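## Task

The stand's post is held in one of its holes by a spring pin that has a pull knob; once the pin is pulled, the post falls unless something supports it, and letting it fall counts as failure. Lowering the post quickly may also count as failure, even with a grip on it. Lift the post three holes higher (11.4 cm) and lock it there with the pin. The wooden block has to finish resting on the post's top plate. One or both robots may be used. At the end, release everything and move the robots away. A robot that falls over or is left leaning means failure. Anything that stays in place only because a robot is holding it does not count.

## Robot and tools

ROBOTS. There are two identical Hello Robot Stretch 3 robots, r1 and r2. Each has a two-wheel differential base (0.33 m long, 0.34 m wide, passive omni wheel at the back), a lift carriage on a vertical mast, and a telescoping arm that reaches out to the robot's right side. A base cannot slide sideways, so moving the gripper forward or back means driving the base. A spin in place pivots about the point midway between the drive wheels, 0.05 m behind the front edge. With the arm fully in and the wrist folded, a spin sweeps a circle of radius 0.28 m. An unfolded, level wrist reaches outside that circle.

FRAMES. The base frame has its origin on the floor between the drive wheels: x forward, y left, z up. hand_pose is reported in it, at the point where closed fingertips meet; with all wrist joints at zero its x axis points up, y back along the arm toward the mast, z toward the robot's rear. The odometry frame is the base frame as it stood when the scene began. Each robot reports in its own frames, so only camera images, lidar_m, wrist_depth_mm and head_depth_mm reveal where the robots are relative to one another.

execute_actions. Argument actions is a list holding one action or nothing (empty: just report state and images). The action is an object keyed by robot name, r1 and/or r2. Under each name: base, joints, optional contact_limits. base holds exactly one command, an offset from where the base last measured itself: translate_m (metres, -1 to 1, positive forward) or rotate_rad (radians, -3.2 to 3.2, positive counter-clockwise seen from above). joints holds absolute targets by name: lift_m 0 to 1.1 (arm height on mast); arm_m 0 to 0.52 (extension); wrist_yaw_rad -1.345 to 4.42 (0 along the arm, positive toward the robot's front, 3.0 folded over the base); wrist_pitch_rad -1.57 to 0.451 (0 level, negative tips fingers down); wrist_roll_rad -2.911 to 2.911 (0 fingers side by side); gripper_m -0.089 to 0.179 (bigger is wider; the real fingertip gap is about 0.007 less when nearly shut, 0.025 less when wide, zero below 0.007); head_pan_rad -3.953 to 1.73 (0 ahead, positive left, -1.57 looks along the arm); head_tilt_rad -1.53 to 0.419 (negative looks down). contact_limits accepts only arm_m: an effort percentage (1 to 100) at which the arm motion halts with contact_stop; it also caps the arm's holding force until the next action. All motions in an action start together. A joint or robot left out may still push toward an older target. Any unknown key or out-of-range number rejects the whole call. The optional cameras list picks images: r1_head_camera, r1_nav_camera, r1_wrist_camera, the same three for r2, or all; omitted/null means all, [] means none. If a result reports a stop, later motion calls in that same reply are skipped.

wait: seconds (0 to 10); commands nothing, returns state and images. zoom_image: camera plus region [x0, y0, x1, y1] in pixels from the top-left, at most 504 by 504, of that camera's latest full image. finished_scene: scene, the number of the scene being closed; irreversible, and its result reports success and gives the next task.

RESULTS. base_status and joint_status describe how each motion of the last accepted action ended: done (for the base, wheels turned the commanded amount even if slipping), off_target (resting short, maybe still pushing), contact_stop, time_out, torque_fault (old target dropped; the joint holds where it stopped unless slack or off). on_its_own covers uncommanded parts; its held at value is the target, not the actual position. motor_effort is percent of maximum, positive toward larger joint values, peak in brackets; readings carry fixed offsets and noise. Positive wheel effort pushes forward. lidar_m: 12 distances in metres, 30-degree sectors counter-clockwise from straight ahead (4th left, 7th behind, 10th right), in a plane 0.17 m above the floor, range 0.15 to 12, '-' for nothing; it sees other robots, not its own, nor clear objects; mast and low lift can hide sectors 5, 6, 9, 10. wrist_depth_mm (45 to 1000) and head_depth_mm (280 to 4000, image sideways) are 7x7 grids of median depths from the top-left. base_odometry counts wheel turns; turned_by_wheels and turned_by_imu give turning since the last result; base_tilt (degrees, forward and right positive) has a fixed error up to about 4.

CAUTIONS. Two robots pressing together fails the run; once bases touch, even millimetres more is a hard press. Equal drive commands can differ by up to 2.5 cm per metre, which matters when both carry one load. The lift and arm stop and go slack when pushing firmly; a slack lift may sink under load or be pushed up by closing fingers on a surface. Base, wrist and head have no contact stop; a strained wrist servo shuts off for 10 s. Pushing with the gripper higher than about 0.45 m, pushing again after a contact stop, or driving while gripping something fixed can tip the robot; if tilted, back off in small steps, free the gripper, lower lift_m to about 0.2. Fold or unfold the wrist only with lift_m 0.32 to 0.95, wrist_pitch_rad -0.4, roll near 0; keep pitch at -0.5 or lower when yaw is below -0.4. The base is fast (0.30 m/s, 1.9 rad/s) only with lift_m under 0.30, arm_m under 0.03, wrist_yaw_rad over 2.54; otherwise 0.10 m/s and 0.63 rad/s. To grip, command gripper_m below the object's width; release by going at least 0.02 above the touching value. Loose objects may be nudged briefly. The world keeps running while you think, holding your last command. Avoid drops, slips, slams and hard shoves.

Each tool is called after "Request:" by a JSON object that holds its "name" and its "arguments", one argument or row to a line.

## Session

I'll start by looking at the current state.

Request:
{"name": "execute_actions", "arguments": {
  "actions": []
}}

Scene clock: 0.00 s.
r1.base_odometry: x=+0.000 y=+0.000 heading=+0.000 (m, m, rad; r1's odometry frame)
r1.turned_by_wheels: +0.000 (rad since the last result)
r1.turned_by_imu: +0.000 (rad since the last result)
r1.base_tilt: forward=+0.6 right=+0.3 (deg)
r1.lidar_m: 2.61 2.21 3.21 2.36 1.36 1.18 1.18 1.37 1.51 1.51 1.75 3.02
r1.head_depth_mm: 1844 2723 - - - 3872 2468 / 1841 2709 - - - 3931 2473 / 1842 2704 - - - 3922 2488 / 1841 2715 - - - 3948 2482 / 1837 2700 - - - 3640 2491 / 1839 2700 - - - 3947 2486 / 1829 2674 - - - 3941 2504
r1.base_status: not commanded
r1.joint_positions: lift_m=+0.319 arm_m=+0.002 wrist_yaw_rad=+2.962 wrist_pitch_rad=-0.414 wrist_roll_rad=-0.006 gripper_m=+0.037 head_pan_rad=-0.008 head_tilt_rad=-0.010
r1.joint_status: not commanded
r1.motor_effort: left_wheel=+0 right_wheel=+0 lift_m=+21 arm_m=+0 wrist_yaw_rad=+1 wrist_pitch_rad=+6 wrist_roll_rad=+0 gripper_m=+0 head_pan_rad=+0 head_tilt_rad=+1 (%)
r1.hand_pose: x=+0.0189 y=+0.0747 z=+0.3327 quat_wxyz=(+0.207, +0.700, +0.084, +0.679) (m; r1's base frame)
r1.wrist_depth_mm: - - - - - - - / - - - - - - - / - - - - 971 933 916 / 800 - 768 762 774 729 708 / 645 634 665 628 622 605 602 / 546 544 - 529 525 518 504 / 466 491 - - 452 443 440
r2.base_odometry: x=+0.000 y=+0.000 heading=+0.000 (m, m, rad; r2's odometry frame)
r2.turned_by_wheels: +0.000 (rad since the last result)
r2.turned_by_imu: +0.000 (rad since the last result)
r2.base_tilt: forward=+0.0 right=+0.7 (deg)
r2.lidar_m: 1.55 2.16 2.76 2.36 2.34 3.24 1.18 1.18 5.14 2.02 1.51 1.47
r2.head_depth_mm: 1439 1439 1433 1419 1406 1409 1400 / 1531 1535 1533 1523 1521 1504 1495 / 1641 1639 1621 1628 1618 1621 1598 / 1739 1771 1759 1740 1742 1722 1739 / 1810 1909 1918 1876 1895 1879 1869 / 1827 2087 2087 2070 2058 2042 2012 / 1790 2321 2284 2285 2262 2250 2181
r2.base_status: not commanded
r2.joint_positions: lift_m=+0.444 arm_m=+0.003 wrist_yaw_rad=+2.997 wrist_pitch_rad=-0.580 wrist_roll_rad=-0.019 gripper_m=+0.037 head_pan_rad=+0.011 head_tilt_rad=-0.012
r2.joint_status: not commanded
r2.motor_effort: left_wheel=+0 right_wheel=+0 lift_m=+21 arm_m=+0 wrist_yaw_rad=+0 wrist_pitch_rad=+4 wrist_roll_rad=+0 gripper_m=+0 head_pan_rad=-1 head_tilt_rad=+2 (%)
r2.hand_pose: x=+0.0078 y=+0.0511 z=+0.4222 quat_wxyz=(+0.250, +0.684, +0.155, +0.668) (m; r2's base frame)
r2.wrist_depth_mm: - - - - - - - / - - - - - - - / - - - - - - - / 844 852 859 845 849 863 873 / 722 720 734 724 710 730 727 / 622 613 610 625 637 636 636 / 538 555 - - 535 548 558
pictures: r1_head_camera (sideways: a quarter turn clockwise sets it upright), r1_nav_camera (sideways: a quarter turn counterclockwise sets it upright), r1_wrist_camera, r2_head_camera (sideways: a quarter turn clockwise sets it upright), r2_nav_camera (sideways: a quarter turn counterclockwise sets it upright), r2_wrist_camera
Images, in order (width x height): r1_head_camera 896x504, r1_nav_camera 672x504, r1_wrist_camera 644x364, r2_head_camera 896x504, r2_nav_camera 672x504, r2_wrist_camera 644x364.

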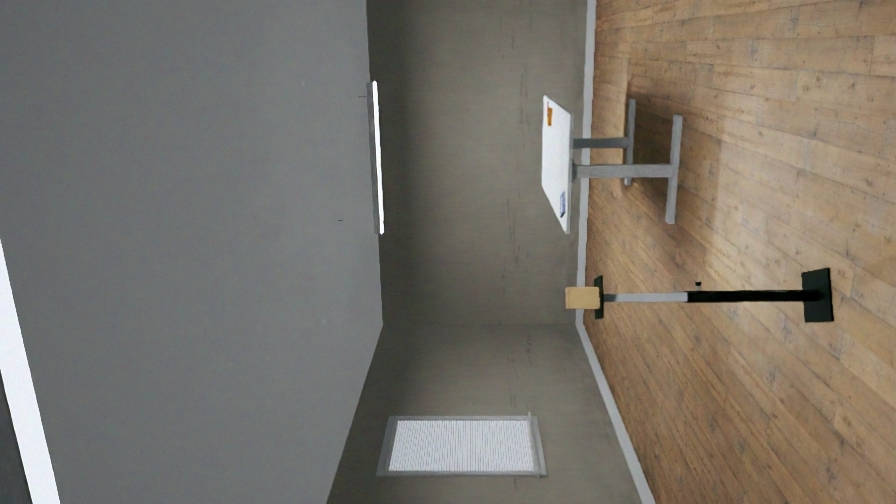

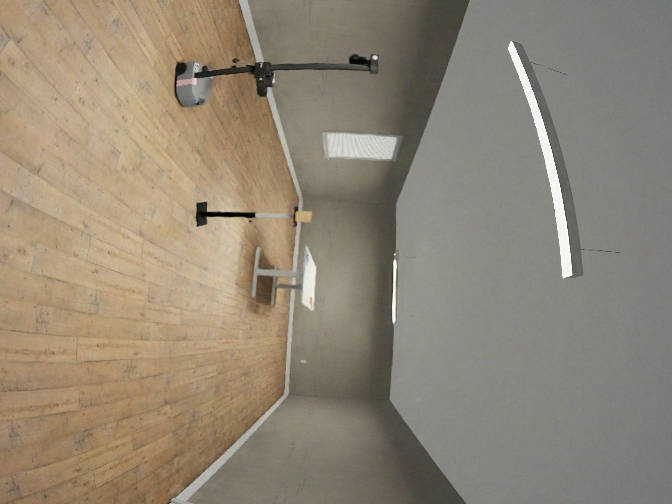

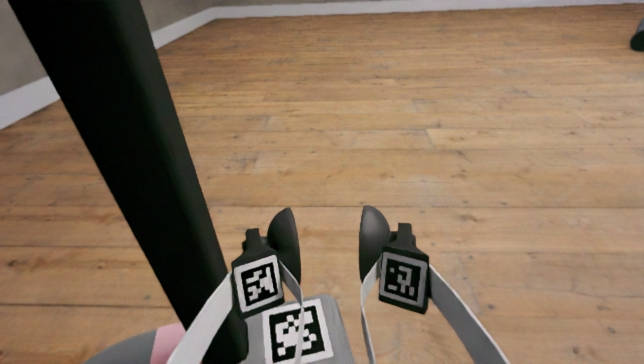

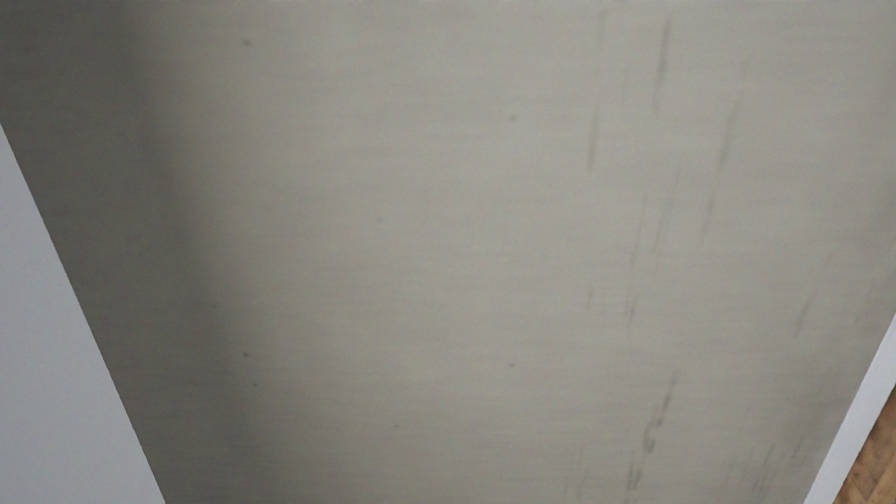

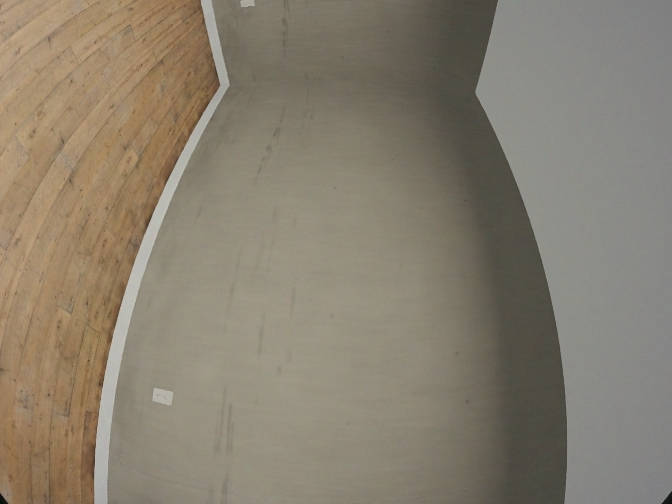

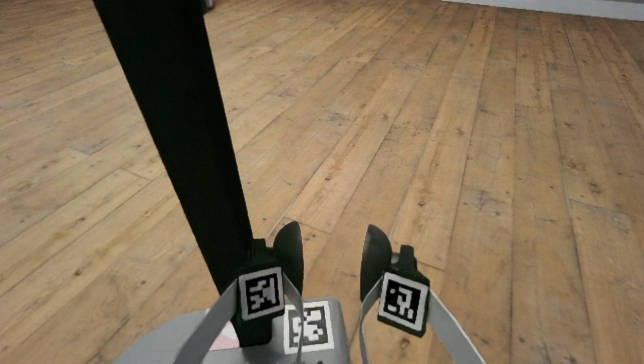

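Request:
{"name": "zoom_image", "arguments": {
  "camera": "r1_head_camera",
  "region": [540, 200, 860, 380]
}}

Region (540, 200, 860, 380) of r1_head_camera's 896x504 image, scaled by 1.575, with more detail than that image has; it fills the top 284 rows of this view, and the rest is white.

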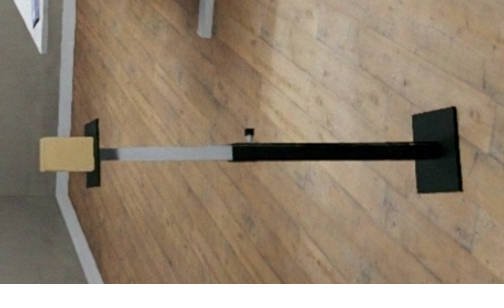

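Request:
{"name": "execute_actions", "arguments": {
  "actions": [
    {"r1": {"base": {"rotate_rad": -0.2}, "joints": {"lift_m": 0.26, "arm_m": 0.0, "head_tilt_rad": -0.3}}, "r2": {"joints": {"lift_m": 0.26, "arm_m": 0.0, "wrist_pitch_rad": -0.4, "head_pan_rad": -2.88, "head_tilt_rad": -0.5}}}
  ],
  "cameras": ["r2_head_camera", "r1_head_camera"]
}}

Request:
{"name": "execute_actions", "arguments": {
  "actions": [
    {"r1": {"base": {"translate_m": 1.0}}}
  ],
  "cameras": []
}}

Request:
{"name": "execute_actions", "arguments": {
  "actions": [
    {"r1": {"base": {"translate_m": 0.7}, "joints": {"head_pan_rad": 0.6, "head_tilt_rad": -0.6}}}
  ],
  "cameras": ["r1_head_camera", "r1_nav_camera"]
}}

Scene clock: 122.50 s.
r1.base_odometry: x=+0.000 y=+0.000 heading=-0.200 (m, m, rad; r1's odometry frame)
r1.turned_by_wheels: -0.200 (rad since the last result)
r1.turned_by_imu: -0.200 (rad since the last result)
r1.base_tilt: forward=+0.6 right=+0.3 (deg)
r1.lidar_m: 4.39 2.21 2.37 3.21 1.57 1.20 1.17 1.24 1.55 1.51 1.60 2.26
r1.head_depth_mm: 3728 - - - 3048 2124 1625 / 3715 - - - 3053 2150 1634 / 3733 - - - 3075 2138 1636 / 3715 - - - 3104 2140 1638 / 3672 - - - 3132 2158 1644 / 3618 - - - 2915 2171 1641 / 3599 - - - 3170 2176 1651
r1.base_status: done
r1.joint_positions: lift_m=+0.260 arm_m=+0.002 wrist_yaw_rad=+2.962 wrist_pitch_rad=-0.415 wrist_roll_rad=-0.006 gripper_m=+0.037 head_pan_rad=-0.008 head_tilt_rad=-0.296
r1.joint_status: all done
joint sent to its limit — the command would take r1.arm_m past its lower limit, so that joint was sent only as far as its limit.
r1.motor_effort: left_wheel=+3(5) right_wheel=-2(6) lift_m=+18(23) arm_m=+0(0) wrist_yaw_rad=+1(1) wrist_pitch_rad=+7(7) wrist_roll_rad=+0(0) gripper_m=+0(0) head_pan_rad=+0(0) head_tilt_rad=-2(23) (%)
r1.hand_pose: x=+0.0188 y=+0.0745 z=+0.2735 quat_wxyz=(+0.207, +0.700, +0.084, +0.678) (m; r1's base frame)
r1.wrist_depth_mm: - - - - - - - / - - - - - - - / 915 - 888 852 835 823 768 / 698 - 679 661 663 638 642 / 562 564 567 552 549 521 513 / 483 492 - - 458 450 442 / - - - - 392 387 387
r2.base_odometry: x=+0.000 y=+0.000 heading=+0.000 (m, m, rad; r2's odometry frame)
r2.turned_by_wheels: +0.000 (rad since the last result)
r2.turned_by_imu: -0.002 (rad since the last result)
r2.base_tilt: forward=+0.0 right=+0.8 (deg)
r2.lidar_m: 1.54 2.16 2.77 2.91 2.35 3.23 1.17 1.18 5.12 2.02 1.51 1.47
r2.head_depth_mm: 3240 3422 3712 2928 2096 1618 1325 / 3567 3819 - 2968 2101 1634 1331 / 3870 - - 2823 2128 1626 1337 / - - - 2561 1966 1586 1340 / - - - 3047 2157 1651 1334 / - - - 3067 2134 1652 1332 / - - - 2963 2155 1651 1340
r2.base_status: not commanded
r2.joint_positions: lift_m=+0.260 arm_m=+0.003 wrist_yaw_rad=+2.997 wrist_pitch_rad=-0.421 wrist_roll_rad=-0.019 gripper_m=+0.037 head_pan_rad=-2.873 head_tilt_rad=-0.494
r2.joint_status: all done
joint sent to its limit — the command would take r2.arm_m past its lower limit, so that joint was sent only as far as its limit.
r2.motor_effort: left_wheel=+0(0) right_wheel=+0(0) lift_m=+16(18) arm_m=+0(1) wrist_yaw_rad=-1(1) wrist_pitch_rad=+7(8) wrist_roll_rad=+0(0) gripper_m=+0(0) head_pan_rad=-3(28) head_tilt_rad=-4(37) (%)
r2.hand_pose: x=+0.0111 y=+0.0737 z=+0.2723 quat_wxyz=(+0.197, +0.694, +0.099, +0.686) (m; r2's base frame)
r2.wrist_depth_mm: - - - - - - - / - - - - - - - / 950 962 967 977 - - - / 715 723 747 740 746 766 762 / 566 573 590 590 600 589 602 / 477 488 - - 501 491 496 / - - - - 406 416 419
pictures: r1_head_camera (sideways: a quarter turn clockwise sets it upright), r2_head_camera (sideways: a quarter turn clockwise sets it upright)
Images, in order (width x height): r1_head_camera 896x504, r2_head_camera 896x504.

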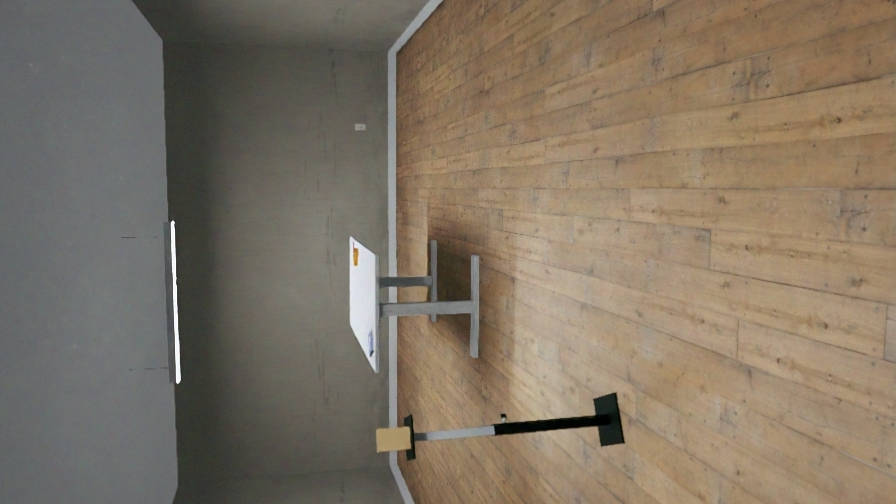

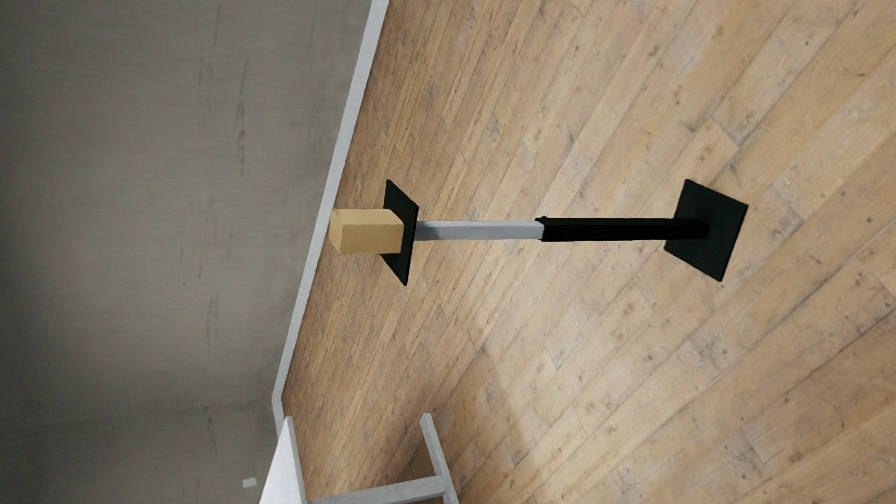

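Scene clock: 127.60 s.
r1.base_odometry: x=+0.980 y=-0.198 heading=-0.200 (m, m, rad; r1's odometry frame)
r1.turned_by_wheels: +0.000 (rad since the last result)
r1.turned_by_imu: +0.006 (rad since the last result)
r1.base_tilt: forward=+0.6 right=+0.2 (deg)
r1.lidar_m: 3.40 1.69 1.63 3.15 2.90 2.22 2.17 2.10 1.61 1.58 1.65 2.40
r1.head_depth_mm: 3796 - - - 3057 2116 1629 / 3739 - - - 3045 2138 1630 / 3732 - - - 3071 2133 1630 / 3670 - - - 3121 2141 1641 / 3677 - - - 3096 2153 1648 / 3648 - - - 3118 2150 1653 / 3616 - - - 3147 2177 1649
r1.base_status: done
r1.joint_positions: lift_m=+0.260 arm_m=+0.002 wrist_yaw_rad=+2.962 wrist_pitch_rad=-0.415 wrist_roll_rad=-0.006 gripper_m=+0.037 head_pan_rad=-0.008 head_tilt_rad=-0.297
r1.joint_status: not commanded
r1.motor_effort: left_wheel=+2(10) right_wheel=-1(4) lift_m=+18(18) arm_m=+0(0) wrist_yaw_rad=+0(1) wrist_pitch_rad=+7(8) wrist_roll_rad=+0(0) gripper_m=+0(0) head_pan_rad=+0(0) head_tilt_rad=-1(2) (%)
r1.hand_pose: x=+0.0188 y=+0.0745 z=+0.2735 quat_wxyz=(+0.207, +0.700, +0.084, +0.678) (m; r1's base frame)
r1.wrist_depth_mm: - - - - - - - / - - - - - - - / 925 - 874 861 854 792 784 / 687 - 667 654 642 649 635 / 564 545 567 554 554 523 516 / 478 483 - - 460 450 443 / - - - - 393 392 388
r2.base_odometry: x=+0.000 y=+0.000 heading=+0.000 (m, m, rad; r2's odometry frame)
r2.turned_by_wheels: +0.000 (rad since the last result)
r2.turned_by_imu: -0.001 (rad since the last result)
r2.base_tilt: forward=+0.0 right=+0.7 (deg)
r2.lidar_m: 1.54 2.17 2.78 2.90 1.77 3.23 1.18 1.18 5.09 2.02 1.52 1.47
r2.head_depth_mm: 3322 3502 3676 2947 2085 1619 1328 / 3553 3806 - 2991 2096 1628 1335 / 3906 - - 2838 2127 1619 1329 / - - - 2560 1958 1570 1342 / - - - 3084 2139 1648 1340 / - - - 3053 2156 1657 1355 / - - - 2977 2162 1655 1351
r2.base_status: not commanded
r2.joint_positions: lift_m=+0.260 arm_m=+0.003 wrist_yaw_rad=+2.997 wrist_pitch_rad=-0.421 wrist_roll_rad=-0.019 gripper_m=+0.037 head_pan_rad=-2.873 head_tilt_rad=-0.494
r2.joint_status: not commanded
r2.motor_effort: left_wheel=+0(0) right_wheel=+0(0) lift_m=+17(17) arm_m=+0(0) wrist_yaw_rad=+0(1) wrist_pitch_rad=+8(8) wrist_roll_rad=+0(0) gripper_m=+0(0) head_pan_rad=-3(3) head_tilt_rad=-4(4) (%)
r2.hand_pose: x=+0.0111 y=+0.0737 z=+0.2723 quat_wxyz=(+0.197, +0.694, +0.099, +0.686) (m; r2's base frame)
r2.wrist_depth_mm: - - - - - - - / - - - - - - - / 948 972 977 987 988 - - / 732 727 737 724 735 750 751 / 578 574 595 580 595 583 600 / 472 496 - - 492 492 491 / - - - - 405 420 420
pictures: none
No camera images: the call's "cameras" was empty. Leave "cameras" out to get every camera's image.

Scene clock: 131.70 s.
r1.base_odometry: x=+1.666 y=-0.337 heading=-0.200 (m, m, rad; r1's odometry frame)
r1.turned_by_wheels: +0.000 (rad since the last result)
r1.turned_by_imu: +0.004 (rad since the last result)
r1.base_tilt: forward=+0.7 right=+0.2 (deg)
r1.lidar_m: 2.71 1.10 3.18 1.51 3.29 2.93 2.88 2.15 1.63 1.61 1.73 2.49
r1.head_depth_mm: - - 3688 2511 1892 1534 1280 / - - 3705 2529 1908 1534 1280 / - - 3701 2536 1917 1537 1284 / - - 3770 2540 1920 1544 1288 / 3900 - 1134 2442 1804 1538 1297 / 3485 3805 3827 2580 1944 1552 1290 / 3216 3450 3569 2571 1950 1563 1298
r1.base_status: done
r1.joint_positions: lift_m=+0.260 arm_m=+0.002 wrist_yaw_rad=+2.962 wrist_pitch_rad=-0.415 wrist_roll_rad=-0.006 gripper_m=+0.037 head_pan_rad=+0.593 head_tilt_rad=-0.593
r1.joint_status: all done
r1.motor_effort: left_wheel=+1(9) right_wheel=-1(4) lift_m=+18(18) arm_m=+0(0) wrist_yaw_rad=+1(0) wrist_pitch_rad=+7(7) wrist_roll_rad=+0(0) gripper_m=+0(0) head_pan_rad=+4(37) head_tilt_rad=-5(27) (%)
r1.hand_pose: x=+0.0188 y=+0.0745 z=+0.2735 quat_wxyz=(+0.207, +0.700, +0.084, +0.678) (m; r1's base frame)
r1.wrist_depth_mm: - - - - - - - / - - - - - - - / 913 - 882 858 830 811 815 / 695 - 670 662 636 630 622 / 563 543 571 541 549 532 527 / 479 478 - - 450 442 442 / - - - - 394 383 383
r2.base_odometry: x=+0.000 y=+0.000 heading=+0.000 (m, m, rad; r2's odometry frame)
r2.turned_by_wheels: +0.000 (rad since the last result)
r2.turned_by_imu: -0.001 (rad since the last result)
r2.base_tilt: forward=+0.0 right=+0.8 (deg)
r2.lidar_m: 1.54 2.16 2.77 2.90 3.35 1.50 1.18 1.18 5.12 2.02 1.51 1.47
r2.head_depth_mm: 3223 3460 3703 2973 2094 1630 1313 / 3557 3760 - 3010 2098 1628 1333 / 3901 - - 2852 2105 1627 1332 / - - - 2572 1952 1585 1336 / - - - 3027 2153 1642 1341 / - - - 3039 2125 1660 1346 / - - - 2981 2161 1645 1350
r2.base_status: not commanded
r2.joint_positions: lift_m=+0.260 arm_m=+0.003 wrist_yaw_rad=+2.997 wrist_pitch_rad=-0.421 wrist_roll_rad=-0.019 gripper_m=+0.037 head_pan_rad=-2.873 head_tilt_rad=-0.494
r2.joint_status: not commanded
r2.motor_effort: left_wheel=+0(1) right_wheel=+0(0) lift_m=+16(17) arm_m=+0(0) wrist_yaw_rad=+0(0) wrist_pitch_rad=+7(8) wrist_roll_rad=+0(0) gripper_m=+1(0) head_pan_rad=-3(3) head_tilt_rad=-4(4) (%)
r2.hand_pose: x=+0.0111 y=+0.0737 z=+0.2723 quat_wxyz=(+0.197, +0.694, +0.099, +0.686) (m; r2's base frame)
r2.wrist_depth_mm: - - - - - - - / - - - - - - - / 970 974 981 - - - - / 737 718 739 730 745 746 746 / 574 571 601 585 587 581 602 / 474 496 - - 496 489 486 / - - - - 400 412 422
pictures: r1_head_camera (sideways: a quarter turn clockwise sets it upright), r1_nav_camera (sideways: a quarter turn counterclockwise sets it upright)
Images, in order (width x height): r1_head_camera 896x504, r1_nav_camera 672x504.

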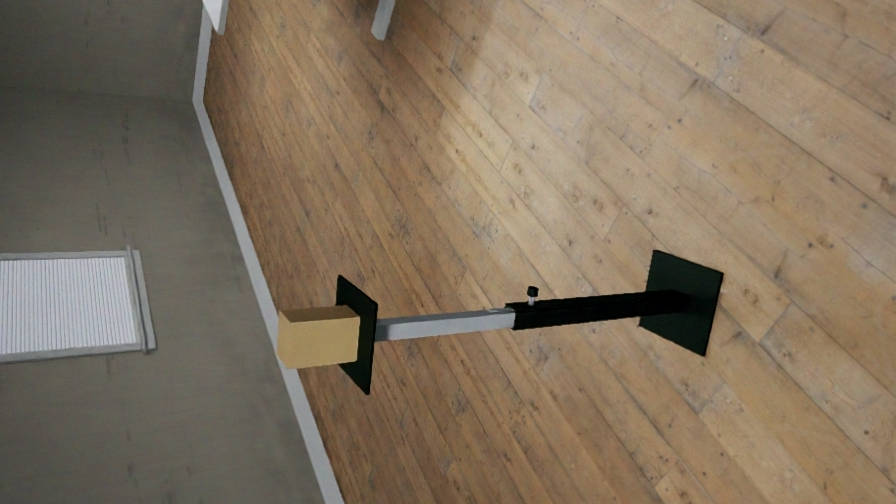

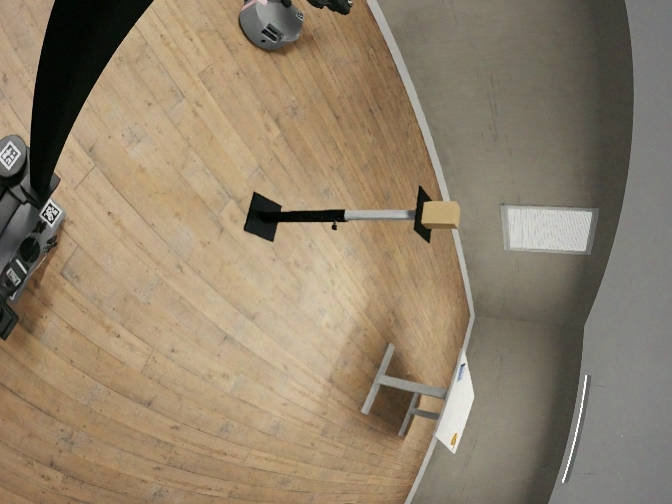

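Request:
{"name": "zoom_image", "arguments": {
  "camera": "r1_head_camera",
  "region": [440, 230, 740, 380]
}}

Region (440, 230, 740, 380) of r1_head_camera's 896x504 image, scaled by 1.680, with more detail than that image has.

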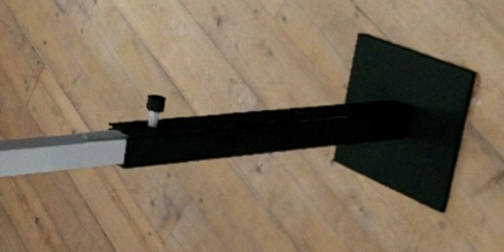

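Request:
{"name": "execute_actions", "arguments": {
  "actions": [
    {"r1": {"base": {"rotate_rad": 0.06}}, "r2": {"base": {"translate_m": -0.513}}}
  ],
  "cameras": []
}}

Request:
{"name": "execute_actions", "arguments": {
  "actions": [
    {"r1": {"base": {"translate_m": 1.0}}, "r2": {"base": {"rotate_rad": -1.695}}}
  ],
  "cameras": []
}}

Request:
{"name": "execute_actions", "arguments": {
  "actions": [
    {"r1": {"base": {"translate_m": 0.094}}, "r2": {"base": {"translate_m": 0.373}, "joints": {"head_pan_rad": -1.57, "head_tilt_rad": -0.7}}}
  ],
  "cameras": []
}}

Request:
{"name": "execute_actions", "arguments": {
  "actions": [
    {"r1": {"base": {"rotate_rad": -2.84}, "joints": {"head_pan_rad": -1.57, "head_tilt_rad": -0.8}}, "r2": {"joints": {"lift_m": 0.65}}}
  ],
  "cameras": ["r1_head_camera", "r2_head_camera"]
}}

Scene clock: 255.10 s.
r1.base_odometry: x=+1.666 y=-0.337 heading=-0.140 (m, m, rad; r1's odometry frame)
r1.turned_by_wheels: +0.060 (rad since the last result)
r1.turned_by_imu: +0.060 (rad since the last result)
r1.base_tilt: forward=+0.6 right=+0.3 (deg)
r1.lidar_m: 2.71 1.10 1.20 1.07 3.37 2.90 2.88 2.05 1.62 1.61 1.77 2.68
r1.head_depth_mm: - - 3643 2490 1895 1527 1275 / - - 3667 2513 1905 1533 1274 / - - 3705 2532 1919 1543 1286 / - - 3467 2429 1805 1531 1289 / 3648 3980 3158 2452 1925 1545 1293 / 3353 3599 3723 2577 1938 1561 1293 / 3094 3316 3452 2600 1939 1519 1298
r1.base_status: done
r1.joint_positions: lift_m=+0.260 arm_m=+0.002 wrist_yaw_rad=+2.962 wrist_pitch_rad=-0.415 wrist_roll_rad=-0.006 gripper_m=+0.037 head_pan_rad=+0.593 head_tilt_rad=-0.593
r1.joint_status: not commanded
r1.motor_effort: left_wheel=-2(4) right_wheel=+2(3) lift_m=+18(18) arm_m=+0(0) wrist_yaw_rad=+1(1) wrist_pitch_rad=+7(7) wrist_roll_rad=+0(0) gripper_m=+0(0) head_pan_rad=+4(4) head_tilt_rad=-4(4) (%)
r1.hand_pose: x=+0.0188 y=+0.0745 z=+0.2735 quat_wxyz=(+0.207, +0.700, +0.084, +0.678) (m; r1's base frame)
r1.wrist_depth_mm: - - - - - - - / - - - - - - - / 902 - 883 830 842 817 792 / 701 - 664 654 653 629 628 / 568 545 571 546 554 524 524 / 490 483 - - 460 445 444 / - - - - 390 388 382
r2.base_odometry: x=-0.513 y=+0.000 heading=+0.000 (m, m, rad; r2's odometry frame)
r2.turned_by_wheels: +0.000 (rad since the last result)
r2.turned_by_imu: -0.003 (rad since the last result)
r2.base_tilt: forward=+0.0 right=+0.8 (deg)
r2.lidar_m: 1.99 2.79 3.02 3.19 1.11 1.10 2.98 0.69 2.52 2.63 1.96 1.91
r2.head_depth_mm: 2828 3023 3178 2981 2093 1624 1321 / 3054 3263 3513 2969 2106 1622 1326 / 3421 3572 3895 3011 2108 1630 1338 / 3793 - - 3039 2041 1637 1331 / - - - 2700 799 1496 1122 / - - - 3030 1952 1643 1347 / - - - 3049 2133 1642 1345
r2.base_status: done
r2.joint_positions: lift_m=+0.260 arm_m=+0.003 wrist_yaw_rad=+2.997 wrist_pitch_rad=-0.420 wrist_roll_rad=-0.019 gripper_m=+0.037 head_pan_rad=-2.873 head_tilt_rad=-0.495
r2.joint_status: not commanded
r2.motor_effort: left_wheel=+0(7) right_wheel=+0(4) lift_m=+17(17) arm_m=+0(1) wrist_yaw_rad=+0(1) wrist_pitch_rad=+7(7) wrist_roll_rad=+0(0) gripper_m=+0(0) head_pan_rad=-2(2) head_tilt_rad=-4(5) (%)
r2.hand_pose: x=+0.0111 y=+0.0738 z=+0.2724 quat_wxyz=(+0.197, +0.694, +0.099, +0.686) (m; r2's base frame)
r2.wrist_depth_mm: - - - - - - - / - - - - - - - / 896 993 - 987 - - - / 725 723 723 747 743 753 758 / 584 576 593 585 590 590 608 / 477 497 - - 492 486 487 / - - - - 404 421 422
pictures: none
No camera images: the call's "cameras" was empty. Leave "cameras" out to get every camera's image.

Scene clock: 260.20 s.
r1.base_odometry: x=+2.656 y=-0.477 heading=-0.140 (m, m, rad; r1's odometry frame)
r1.turned_by_wheels: +0.000 (rad since the last result)
r1.turned_by_imu: +0.006 (rad since the last result)
r1.base_tilt: forward=+0.6 right=+0.3 (deg)
r1.lidar_m: 1.71 3.74 3.00 0.71 3.23 3.89 3.84 2.20 1.78 1.76 1.91 2.93
r1.head_depth_mm: - - 3051 2499 1893 1523 1272 / - - 3669 2520 1905 1534 1276 / - - 3704 2527 1914 1542 1286 / 3840 - 3748 2531 1925 1546 1283 / 3479 3779 3796 2536 1926 1547 1291 / 3184 3425 3544 2564 1936 1557 1294 / 2911 3154 3353 2574 1947 1560 1296
r1.base_status: done
r1.joint_positions: lift_m=+0.260 arm_m=+0.002 wrist_yaw_rad=+2.962 wrist_pitch_rad=-0.415 wrist_roll_rad=-0.006 gripper_m=+0.037 head_pan_rad=+0.593 head_tilt_rad=-0.593
r1.joint_status: not commanded
r1.motor_effort: left_wheel=-2(6) right_wheel=+2(7) lift_m=+18(18) arm_m=+0(0) wrist_yaw_rad=+1(0) wrist_pitch_rad=+8(8) wrist_roll_rad=+0(0) gripper_m=+0(0) head_pan_rad=+4(4) head_tilt_rad=-4(4) (%)
r1.hand_pose: x=+0.0188 y=+0.0745 z=+0.2735 quat_wxyz=(+0.207, +0.700, +0.084, +0.678) (m; r1's base frame)
r1.wrist_depth_mm: - - - - - - - / 885 - - - - - - / 912 - 814 842 858 799 805 / 697 - 681 650 653 643 641 / 571 551 573 540 547 524 514 / 477 482 - - 454 442 438 / - - - - 392 388 385
r2.base_odometry: x=-0.513 y=+0.000 heading=-1.695 (m, m, rad; r2's odometry frame)
r2.turned_by_wheels: -1.695 (rad since the last result)
r2.turned_by_imu: -1.709 (rad since the last result)
r2.base_tilt: forward=+0.0 right=+0.8 (deg)
r2.lidar_m: 2.95 2.02 1.90 1.94 2.50 3.02 3.08 3.02 2.82 1.20 0.69 2.52
r2.head_depth_mm: 2840 3029 3215 2944 2098 1616 1329 / 3009 3229 3515 2944 2094 1631 1322 / 3275 3542 3840 3023 2123 1638 1332 / 3520 3868 - 2987 2116 1631 1340 / 3389 3689 3950 3058 2115 1636 1328 / 3099 3273 3473 3023 2145 1640 1347 / 2879 2978 3198 3001 2126 1650 1337
r2.base_status: done
r2.joint_positions: lift_m=+0.260 arm_m=+0.003 wrist_yaw_rad=+2.997 wrist_pitch_rad=-0.420 wrist_roll_rad=-0.019 gripper_m=+0.037 head_pan_rad=-2.873 head_tilt_rad=-0.495
r2.joint_status: not commanded
r2.motor_effort: left_wheel=+3(11) right_wheel=-2(6) lift_m=+17(17) arm_m=+0(0) wrist_yaw_rad=-1(1) wrist_pitch_rad=+7(7) wrist_roll_rad=+0(0) gripper_m=-1(0) head_pan_rad=-3(2) head_tilt_rad=-4(3) (%)
r2.hand_pose: x=+0.0111 y=+0.0738 z=+0.2724 quat_wxyz=(+0.197, +0.694, +0.099, +0.686) (m; r2's base frame)
r2.wrist_depth_mm: - - - - - - - / - - - - - - - / 978 972 - 985 - - - / 715 714 727 725 736 735 750 / 573 575 587 588 595 588 592 / 480 491 - - 498 494 503 / - - - - 408 422 419
pictures: none
No camera images: the call's "cameras" was empty. Leave "cameras" out to get every camera's image.

Scene clock: 263.07 s.
r1.base_odometry: x=+2.750 y=-0.490 heading=-0.140 (m, m, rad; r1's odometry frame)
r1.turned_by_wheels: +0.000 (rad since the last result)
r1.turned_by_imu: +0.000 (rad since the last result)
r1.base_tilt: forward=+0.6 right=+0.3 (deg)
r1.lidar_m: 1.62 3.74 2.99 2.97 0.73 4.00 3.94 2.21 1.79 1.77 1.94 2.97
r1.head_depth_mm: - - 1978 2509 1888 1523 1272 / - - 3453 2514 1904 1536 1280 / - - 3742 2531 1908 1543 1287 / 3806 - 3727 2546 1926 1549 1294 / 3439 3729 3787 2560 1927 1551 1290 / 3170 3397 3536 2565 1934 1556 1294 / 2901 3117 3325 2578 1946 1556 1295
r1.base_status: done
r1.joint_positions: lift_m=+0.260 arm_m=+0.002 wrist_yaw_rad=+2.962 wrist_pitch_rad=-0.415 wrist_roll_rad=-0.006 gripper_m=+0.037 head_pan_rad=+0.593 head_tilt_rad=-0.594
r1.joint_status: not commanded
r1.motor_effort: left_wheel=-2(7) right_wheel=+2(6) lift_m=+18(18) arm_m=+0(0) wrist_yaw_rad=+0(0) wrist_pitch_rad=+7(7) wrist_roll_rad=+0(0) gripper_m=+0(0) head_pan_rad=+4(4) head_tilt_rad=-4(3) (%)
r1.hand_pose: x=+0.0188 y=+0.0745 z=+0.2735 quat_wxyz=(+0.207, +0.700, +0.084, +0.678) (m; r1's base frame)
r1.wrist_depth_mm: - - - - - - - / - - - - - - - / 925 - 888 846 823 803 799 / 717 - 673 659 656 644 627 / 558 553 562 540 549 524 505 / 473 486 - - 451 448 442 / - - - - 388 391 380
r2.base_odometry: x=-0.559 y=-0.370 heading=-1.695 (m, m, rad; r2's odometry frame)
r2.turned_by_wheels: +0.000 (rad since the last result)
r2.turned_by_imu: +0.000 (rad since the last result)
r2.base_tilt: forward=+0.0 right=+0.8 (deg)
r2.lidar_m: 2.70 1.86 1.75 1.78 2.30 3.36 3.44 3.19 2.97 0.59 3.93 2.22
r2.head_depth_mm: 2529 2856 2864 2123 1704 1395 1180 / 2667 2971 2915 2123 1682 1395 1192 / 2810 3090 2913 1380 1636 1389 1193 / 2843 3191 1322 668 1594 1362 1185 / 3046 3434 3003 2088 1690 1407 1196 / 3265 3674 2997 2165 1719 1408 1203 / 3455 3827 2993 2159 1729 1426 1203
r2.base_status: done
r2.joint_positions: lift_m=+0.260 arm_m=+0.003 wrist_yaw_rad=+2.997 wrist_pitch_rad=-0.420 wrist_roll_rad=-0.019 gripper_m=+0.037 head_pan_rad=-1.577 head_tilt_rad=-0.691
r2.joint_status: all done
r2.motor_effort: left_wheel=+2(10) right_wheel=-1(5) lift_m=+17(17) arm_m=+0(1) wrist_yaw_rad=-1(1) wrist_pitch_rad=+8(7) wrist_roll_rad=+0(0) gripper_m=+0(1) head_pan_rad=+2(28) head_tilt_rad=-6(31) (%)
r2.hand_pose: x=+0.0111 y=+0.0738 z=+0.2724 quat_wxyz=(+0.197, +0.694, +0.099, +0.686) (m; r2's base frame)
r2.wrist_depth_mm: - - - - - - - / - - - - - - - / 983 925 992 976 - - - / 711 705 741 732 748 755 762 / 568 580 588 591 591 599 590 / 479 498 - - 497 491 499 / - - - - 404 418 420
pictures: none
No camera images: the call's "cameras" was empty. Leave "cameras" out to get every camera's image.

Scene clock: 267.43 s.
r1.base_odometry: x=+2.749 y=-0.490 heading=-2.980 (m, m, rad; r1's odometry frame)
r1.turned_by_wheels: -2.840 (rad since the last result)
r1.turned_by_imu: -2.840 (rad since the last result)
r1.base_tilt: forward=+0.6 right=+0.2 (deg)
r1.lidar_m: 2.81 1.88 1.77 1.80 2.30 4.73 1.62 3.17 2.97 0.73 3.82 3.93
r1.head_depth_mm: 2608 2866 2385 1900 1569 1337 1163 / 2728 2969 2415 1904 1575 1344 1171 / 2839 3089 2189 1926 1573 1340 1173 / 2802 1185 799 1677 1513 1339 1176 / 3060 3043 2464 1794 1598 1361 1182 / 3299 3412 2479 1958 1605 1361 1183 / 3530 3440 2498 1974 1605 1365 1181
r1.base_status: done
r1.joint_positions: lift_m=+0.260 arm_m=+0.002 wrist_yaw_rad=+2.962 wrist_pitch_rad=-0.415 wrist_roll_rad=-0.006 gripper_m=+0.037 head_pan_rad=-1.563 head_tilt_rad=-0.791
r1.joint_status: all done
r1.motor_effort: left_wheel=+3(10) right_wheel=-3(5) lift_m=+18(18) arm_m=+0(0) wrist_yaw_rad=+1(1) wrist_pitch_rad=+8(7) wrist_roll_rad=+0(0) gripper_m=+0(0) head_pan_rad=-3(43) head_tilt_rad=-4(24) (%)
r1.hand_pose: x=+0.0188 y=+0.0745 z=+0.2735 quat_wxyz=(+0.207, +0.700, +0.084, +0.678) (m; r1's base frame)
r1.wrist_depth_mm: - - - - - - - / - - - - - - - / 921 - 870 886 835 802 789 / 706 - 689 662 649 665 645 / 566 550 554 537 550 529 513 / 484 487 - - 447 456 442 / - - - - 396 389 387
r2.base_odometry: x=-0.559 y=-0.370 heading=-1.695 (m, m, rad; r2's odometry frame)
r2.turned_by_wheels: +0.000 (rad since the last result)
r2.turned_by_imu: -0.001 (rad since the last result)
r2.base_tilt: forward=+0.0 right=+0.7 (deg)
r2.lidar_m: 2.71 1.86 1.75 1.77 2.30 3.35 3.43 3.19 2.98 0.59 3.91 2.23
r2.head_depth_mm: 2541 2796 2876 2131 1680 1387 1195 / 2679 2976 2939 2133 1703 1389 1194 / 2802 3100 2908 1999 1682 1415 1185 / 2851 3230 2782 669 1607 1368 1189 / 3085 3445 2917 2017 1667 1405 1201 / 3241 3655 2973 2183 1712 1414 1206 / 3316 3771 2994 2200 1723 1422 1211
r2.base_status: not commanded
r2.joint_positions: lift_m=+0.650 arm_m=+0.003 wrist_yaw_rad=+2.997 wrist_pitch_rad=-0.420 wrist_roll_rad=-0.019 gripper_m=+0.037 head_pan_rad=-1.577 head_tilt_rad=-0.691
r2.joint_status: all done
r2.motor_effort: left_wheel=+2(2) right_wheel=-2(2) lift_m=+26(28) arm_m=-1(0) wrist_yaw_rad=-1(0) wrist_pitch_rad=+7(8) wrist_roll_rad=+0(0) gripper_m=+1(0) head_pan_rad=+2(2) head_tilt_rad=-6(6) (%)
r2.hand_pose: x=+0.0111 y=+0.0738 z=+0.6619 quat_wxyz=(+0.197, +0.694, +0.099, +0.686) (m; r2's base frame)
r2.wrist_depth_mm: - - - - - - - / - - - - - - - / - - - - - - - / - - - - - - - / - - - - - - - / 943 927 - 963 - 965 999 / 816 816 - 820 821 842 839
pictures: r1_head_camera (sideways: a quarter turn clockwise sets it upright), r2_head_camera (sideways: a quarter turn clockwise sets it upright)
Images, in order (width x height): r1_head_camera 896x504, r2_head_camera 896x504.

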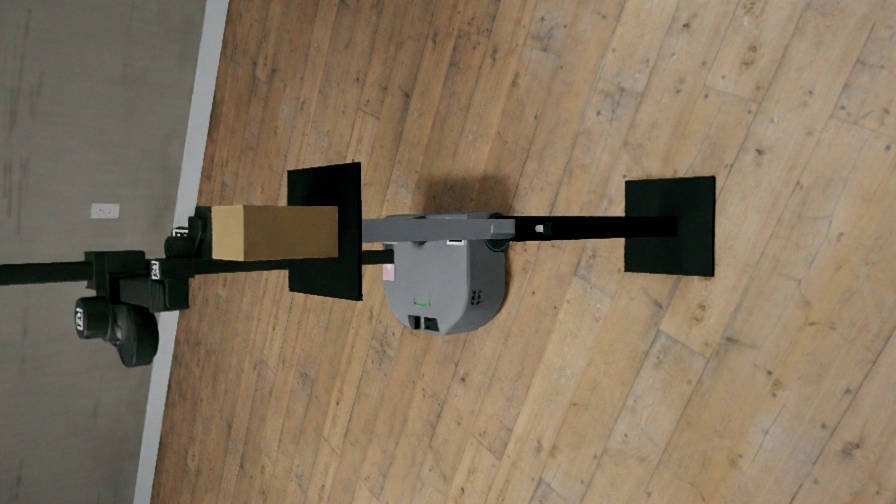

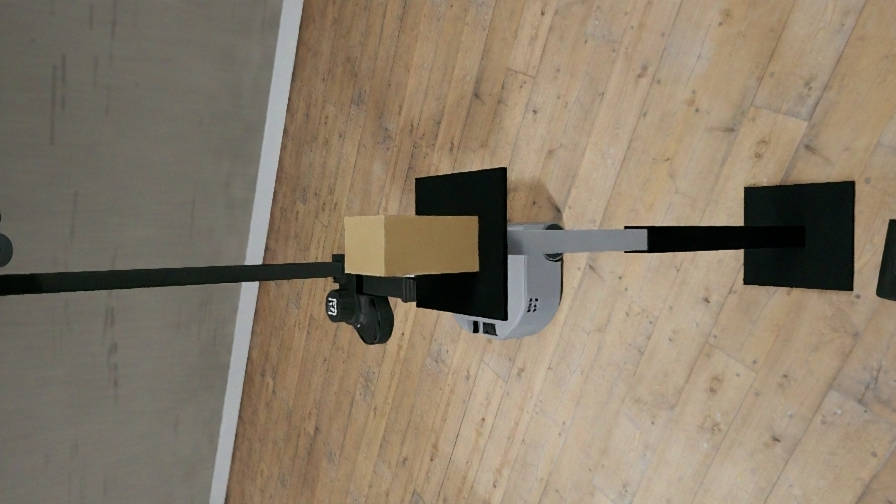

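Request:
{"name": "execute_actions", "arguments": {
  "actions": [
    {"r1": {"joints": {"lift_m": 0.36, "gripper_m": 0.09}}, "r2": {"joints": {"wrist_yaw_rad": 0.0, "gripper_m": 0.12}}}
  ],
  "cameras": []
}}

Request:
{"name": "execute_actions", "arguments": {
  "actions": [
    {"r1": {"joints": {"wrist_yaw_rad": 0.0}}, "r2": {"joints": {"wrist_pitch_rad": 0.0, "wrist_roll_rad": 0.0}}}
  ],
  "cameras": []
}}

Request:
{"name": "execute_actions", "arguments": {
  "actions": [
    {"r1": {"joints": {"wrist_pitch_rad": 0.0, "wrist_roll_rad": 0.0}}}
  ],
  "cameras": ["r1_head_camera", "r2_head_camera", "r1_wrist_camera", "r2_wrist_camera"]
}}

Scene clock: 280.87 s.
r1.base_odometry: x=+2.749 y=-0.490 heading=-2.980 (m, m, rad; r1's odometry frame)
r1.turned_by_wheels: +0.000 (rad since the last result)
r1.turned_by_imu: +0.000 (rad since the last result)
r1.base_tilt: forward=+0.6 right=+0.3 (deg)
r1.lidar_m: 2.81 1.88 1.77 1.80 2.30 4.74 1.62 3.18 2.97 0.73 3.84 3.93
r1.head_depth_mm: 2586 2867 2417 1896 1562 1339 1159 / 2733 2993 2403 1904 1579 1339 1169 / 2852 3111 2172 1915 1589 1338 1168 / 2817 1220 799 1673 1514 1337 1174 / 3008 3056 2447 1803 1596 1357 1180 / 3334 3406 2450 1946 1603 1365 1182 / 3474 3399 2508 1954 1616 1369 1186
r1.base_status: not commanded
r1.joint_positions: lift_m=+0.360 arm_m=+0.002 wrist_yaw_rad=+2.962 wrist_pitch_rad=-0.415 wrist_roll_rad=-0.006 gripper_m=+0.090 head_pan_rad=-1.563 head_tilt_rad=-0.791
r1.joint_status: all done
r1.motor_effort: left_wheel=+2(2) right_wheel=-2(2) lift_m=+24(24) arm_m=+0(0) wrist_yaw_rad=+0(1) wrist_pitch_rad=+7(7) wrist_roll_rad=+0(0) gripper_m=+0(80) head_pan_rad=-3(3) head_tilt_rad=-5(5) (%)
r1.hand_pose: x=+0.0188 y=+0.0744 z=+0.3731 quat_wxyz=(+0.207, +0.700, +0.084, +0.678) (m; r1's base frame)
r1.wrist_depth_mm: - - - - - - - / - - - - - - - / - - - - - - - / 877 - 831 833 836 798 770 / 721 697 711 679 696 675 641 / 600 601 588 564 559 573 556 / 508 511 - 509 484 485 494
r2.base_odometry: x=-0.559 y=-0.370 heading=-1.695 (m, m, rad; r2's odometry frame)
r2.turned_by_wheels: +0.000 (rad since the last result)
r2.turned_by_imu: -0.002 (rad since the last result)
r2.base_tilt: forward=+0.0 right=+0.8 (deg)
r2.lidar_m: 2.71 1.86 1.74 1.78 2.30 3.36 3.41 3.19 2.97 0.59 3.94 2.24
r2.head_depth_mm: 2573 2844 2874 2111 1692 1403 1188 / 2661 2979 2922 2133 1696 1396 1194 / 2735 3146 2922 2001 1687 1402 1212 / 2856 3196 1598 667 1597 1376 1185 / 3060 3469 2655 2110 1659 1402 1199 / 3209 3682 2966 2139 1707 1409 1204 / 3399 3848 2995 2196 1732 1417 1205
r2.base_status: not commanded
r2.joint_positions: lift_m=+0.650 arm_m=+0.003 wrist_yaw_rad=+0.002 wrist_pitch_rad=-0.420 wrist_roll_rad=-0.019 gripper_m=+0.120 head_pan_rad=-1.577 head_tilt_rad=-0.691
r2.joint_status: all done
r2.motor_effort: left_wheel=+2(2) right_wheel=-1(1) lift_m=+26(26) arm_m=+0(0) wrist_yaw_rad=-3(2) wrist_pitch_rad=+7(8) wrist_roll_rad=+0(0) gripper_m=+0(88) head_pan_rad=+2(2) head_tilt_rad=-6(5) (%)
r2.hand_pose: x=-0.0211 y=-0.3721 z=+0.6619 quat_wxyz=(+0.698, +0.150, -0.685, -0.146) (m; r2's base frame)
r2.wrist_depth_mm: - - - - - - - / - - - - - - - / - - - - - - - / - - - - - - - / - - - - - - - / 941 994 970 931 987 - - / 821 793 817 809 841 805 844
pictures: none
No camera images: the call's "cameras" was empty. Leave "cameras" out to get every camera's image.

Scene clock: 283.37 s.
r1.base_odometry: x=+2.749 y=-0.490 heading=-2.980 (m, m, rad; r1's odometry frame)
r1.turned_by_wheels: +0.000 (rad since the last result)
r1.turned_by_imu: +0.000 (rad since the last result)
r1.base_tilt: forward=+0.6 right=+0.2 (deg)
r1.lidar_m: 2.81 1.88 1.78 1.81 2.30 4.74 1.62 3.17 2.97 0.73 3.81 3.93
r1.head_depth_mm: 2605 2877 2398 1897 1566 1330 1164 / 2717 2996 2424 1904 1583 1341 1169 / 2849 3099 2180 1915 1581 1340 1193 / 2830 1175 800 1668 1514 1337 1177 / 3030 3039 2368 1797 1600 1356 1181 / 3312 3401 2483 1946 1597 1367 1183 / 3479 3446 2514 1948 1612 1368 1188
r1.base_status: not commanded
r1.joint_positions: lift_m=+0.360 arm_m=+0.002 wrist_yaw_rad=+0.003 wrist_pitch_rad=-0.415 wrist_roll_rad=-0.006 gripper_m=+0.090 head_pan_rad=-1.563 head_tilt_rad=-0.791
r1.joint_status: all done
r1.motor_effort: left_wheel=+2(3) right_wheel=-2(2) lift_m=+24(24) arm_m=+0(0) wrist_yaw_rad=-4(3) wrist_pitch_rad=+7(7) wrist_roll_rad=+0(0) gripper_m=+0(0) head_pan_rad=-3(3) head_tilt_rad=-5(5) (%)
r1.hand_pose: x=-0.0208 y=-0.3714 z=+0.3731 quat_wxyz=(+0.694, +0.148, -0.689, -0.145) (m; r1's base frame)
r1.wrist_depth_mm: - - - - - - - / - - - - - - - / - - - - - - - / 868 876 849 780 811 820 772 / 705 700 721 642 683 658 652 / 605 594 572 579 565 565 545 / 519 508 497 487 492 486 487
r2.base_odometry: x=-0.559 y=-0.370 heading=-1.695 (m, m, rad; r2's odometry frame)
r2.turned_by_wheels: +0.000 (rad since the last result)
r2.turned_by_imu: -0.001 (rad since the last result)
r2.base_tilt: forward=+0.0 right=+0.7 (deg)
r2.lidar_m: 2.71 1.86 1.74 1.77 2.29 3.35 3.43 3.20 2.97 0.59 3.94 2.23
r2.head_depth_mm: 2556 2798 2901 2119 1688 1385 1186 / 2666 2973 2936 2125 1677 1376 1189 / 2796 3078 2924 1985 1702 1405 1242 / 2901 3192 1587 668 1598 1339 1190 / 3051 3446 2689 2112 1672 1417 1200 / 3248 3664 2950 2163 1712 1413 1205 / 3357 3841 2981 2187 1708 1415 1207
r2.base_status: not commanded
r2.joint_positions: lift_m=+0.650 arm_m=+0.003 wrist_yaw_rad=+0.002 wrist_pitch_rad=-0.025 wrist_roll_rad=-0.007 gripper_m=+0.120 head_pan_rad=-1.577 head_tilt_rad=-0.691
r2.joint_status: all done
r2.motor_effort: left_wheel=+2(2) right_wheel=-1(2) lift_m=+26(26) arm_m=+0(0) wrist_yaw_rad=-3(3) wrist_pitch_rad=+8(9) wrist_roll_rad=+4(5) gripper_m=+1(0) head_pan_rad=+2(2) head_tilt_rad=-6(6) (%)
r2.hand_pose: x=-0.0209 y=-0.4035 z=+0.7581 quat_wxyz=(+0.710, +0.010, -0.704, -0.008) (m; r2's base frame)
r2.wrist_depth_mm: - - - 308 - - - / - - - 317 - - - / - - - - - - - / - - - - - - - / - - - - - - - / - - - - - - - / - - - - - - -
pictures: none
No camera images: the call's "cameras" was empty. Leave "cameras" out to get every camera's image.

Scene clock: 284.43 s.
r1.base_odometry: x=+2.749 y=-0.490 heading=-2.980 (m, m, rad; r1's odometry frame)
r1.turned_by_wheels: +0.000 (rad since the last result)
r1.turned_by_imu: +0.000 (rad since the last result)
r1.base_tilt: forward=+0.7 right=+0.3 (deg)
r1.lidar_m: 2.81 1.88 1.77 1.80 2.30 4.74 1.62 3.18 2.97 0.73 3.86 3.95
r1.head_depth_mm: 2612 2846 2403 1900 1568 1333 1162 / 2752 2976 2401 1897 1581 1339 1168 / 2843 3130 2169 1920 1580 1345 1193 / 2833 1175 799 1667 1512 1345 1176 / 3029 3009 2392 1800 1598 1352 1183 / 3316 3431 2462 1947 1596 1355 1183 / 3474 3436 2502 1954 1605 1360 1187
r1.base_status: not commanded
r1.joint_positions: lift_m=+0.360 arm_m=+0.002 wrist_yaw_rad=+0.003 wrist_pitch_rad=-0.025 wrist_roll_rad=-0.006 gripper_m=+0.090 head_pan_rad=-1.563 head_tilt_rad=-0.791
r1.joint_status: all done
r1.motor_effort: left_wheel=+3(2) right_wheel=-2(2) lift_m=+25(24) arm_m=+0(0) wrist_yaw_rad=-4(5) wrist_pitch_rad=+11(11) wrist_roll_rad=+4(4) gripper_m=+0(0) head_pan_rad=-3(4) head_tilt_rad=-5(5) (%)
r1.hand_pose: x=-0.0207 y=-0.4022 z=+0.4680 quat_wxyz=(+0.710, +0.010, -0.705, -0.008) (m; r1's base frame)
r1.wrist_depth_mm: - - - - - - - / - - - - - - - / - - - - - - - / - - - - - - - / - - - - - - - / - - 963 885 917 948 913 / 777 778 756 706 728 726 702
r2.base_odometry: x=-0.559 y=-0.370 heading=-1.695 (m, m, rad; r2's odometry frame)
r2.turned_by_wheels: +0.000 (rad since the last result)
r2.turned_by_imu: +0.000 (rad since the last result)
r2.base_tilt: forward=+0.0 right=+0.7 (deg)
r2.lidar_m: 2.71 1.86 1.74 1.77 2.30 3.36 3.42 3.20 2.98 0.59 3.95 2.23
r2.head_depth_mm: 2541 2823 2862 2124 1674 1389 1192 / 2665 2945 2894 2140 1690 1378 1183 / 2784 3139 2966 2009 1698 1399 1244 / 2881 3178 1591 667 1598 1332 1194 / 3034 3428 2685 2087 1658 1408 1202 / 3215 3688 2996 2174 1710 1407 1203 / 3452 3842 3006 2201 1720 1416 1210
r2.base_status: not commanded
r2.joint_positions: lift_m=+0.650 arm_m=+0.003 wrist_yaw_rad=+0.002 wrist_pitch_rad=-0.025 wrist_roll_rad=-0.007 gripper_m=+0.120 head_pan_rad=-1.577 head_tilt_rad=-0.691
r2.joint_status: not commanded
r2.motor_effort: left_wheel=+2(2) right_wheel=-1(1) lift_m=+27(26) arm_m=+0(0) wrist_yaw_rad=-2(3) wrist_pitch_rad=+9(9) wrist_roll_rad=+4(4) gripper_m=+0(0) head_pan_rad=+3(3) head_tilt_rad=-6(6) (%)
r2.hand_pose: x=-0.0209 y=-0.4035 z=+0.7581 quat_wxyz=(+0.710, +0.010, -0.704, -0.008) (m; r2's base frame)
r2.wrist_depth_mm: - - - 309 - - - / - - - 322 - - - / - - - - - - - / - - - - - - - / - - - - - - - / - - - - - - - / - - - - - - -
pictures: r1_head_camera (sideways: a quarter turn clockwise sets it upright), r1_wrist_camera, r2_head_camera (sideways: a quarter turn clockwise sets it upright), r2_wrist_camera
Images, in order (width x height): r1_head_camera 896x504, r1_wrist_camera 644x364, r2_head_camera 896x504, r2_wrist_camera 644x364.

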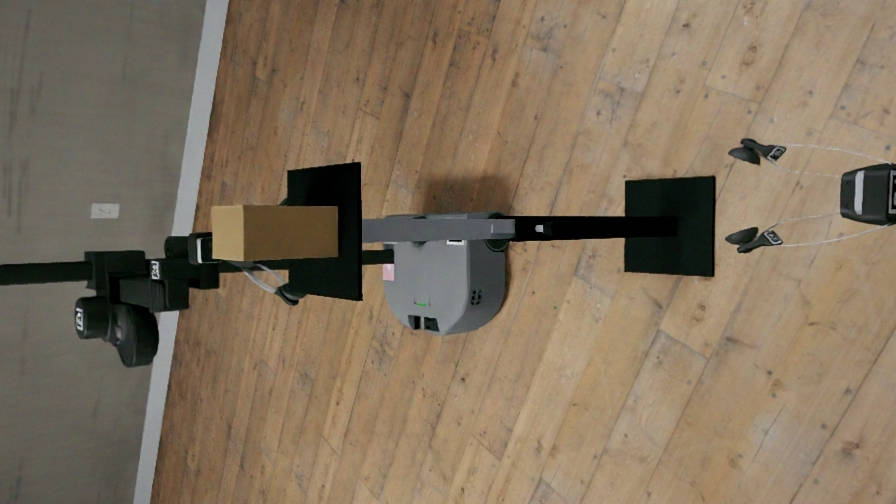

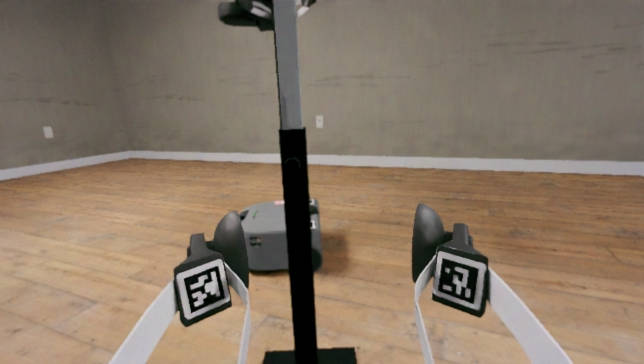

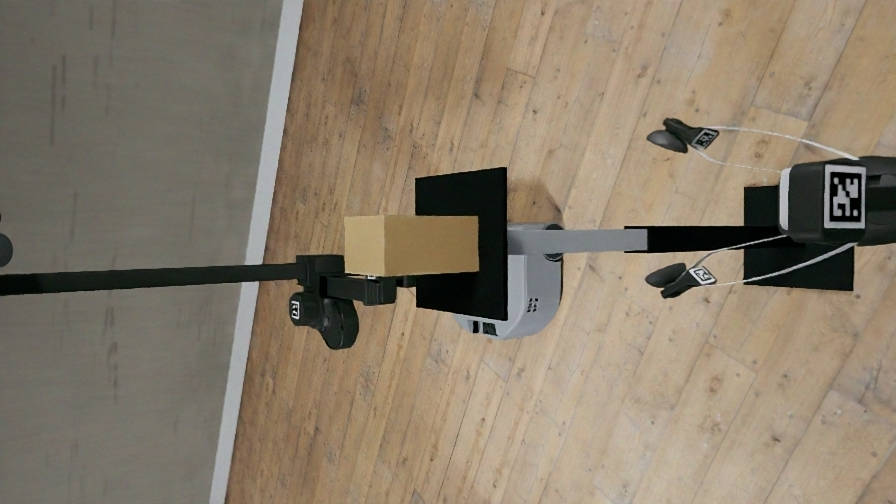

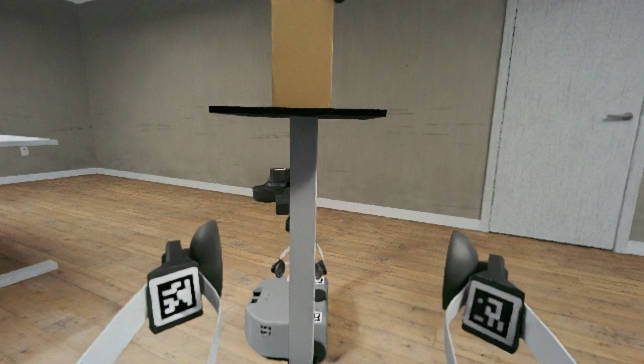

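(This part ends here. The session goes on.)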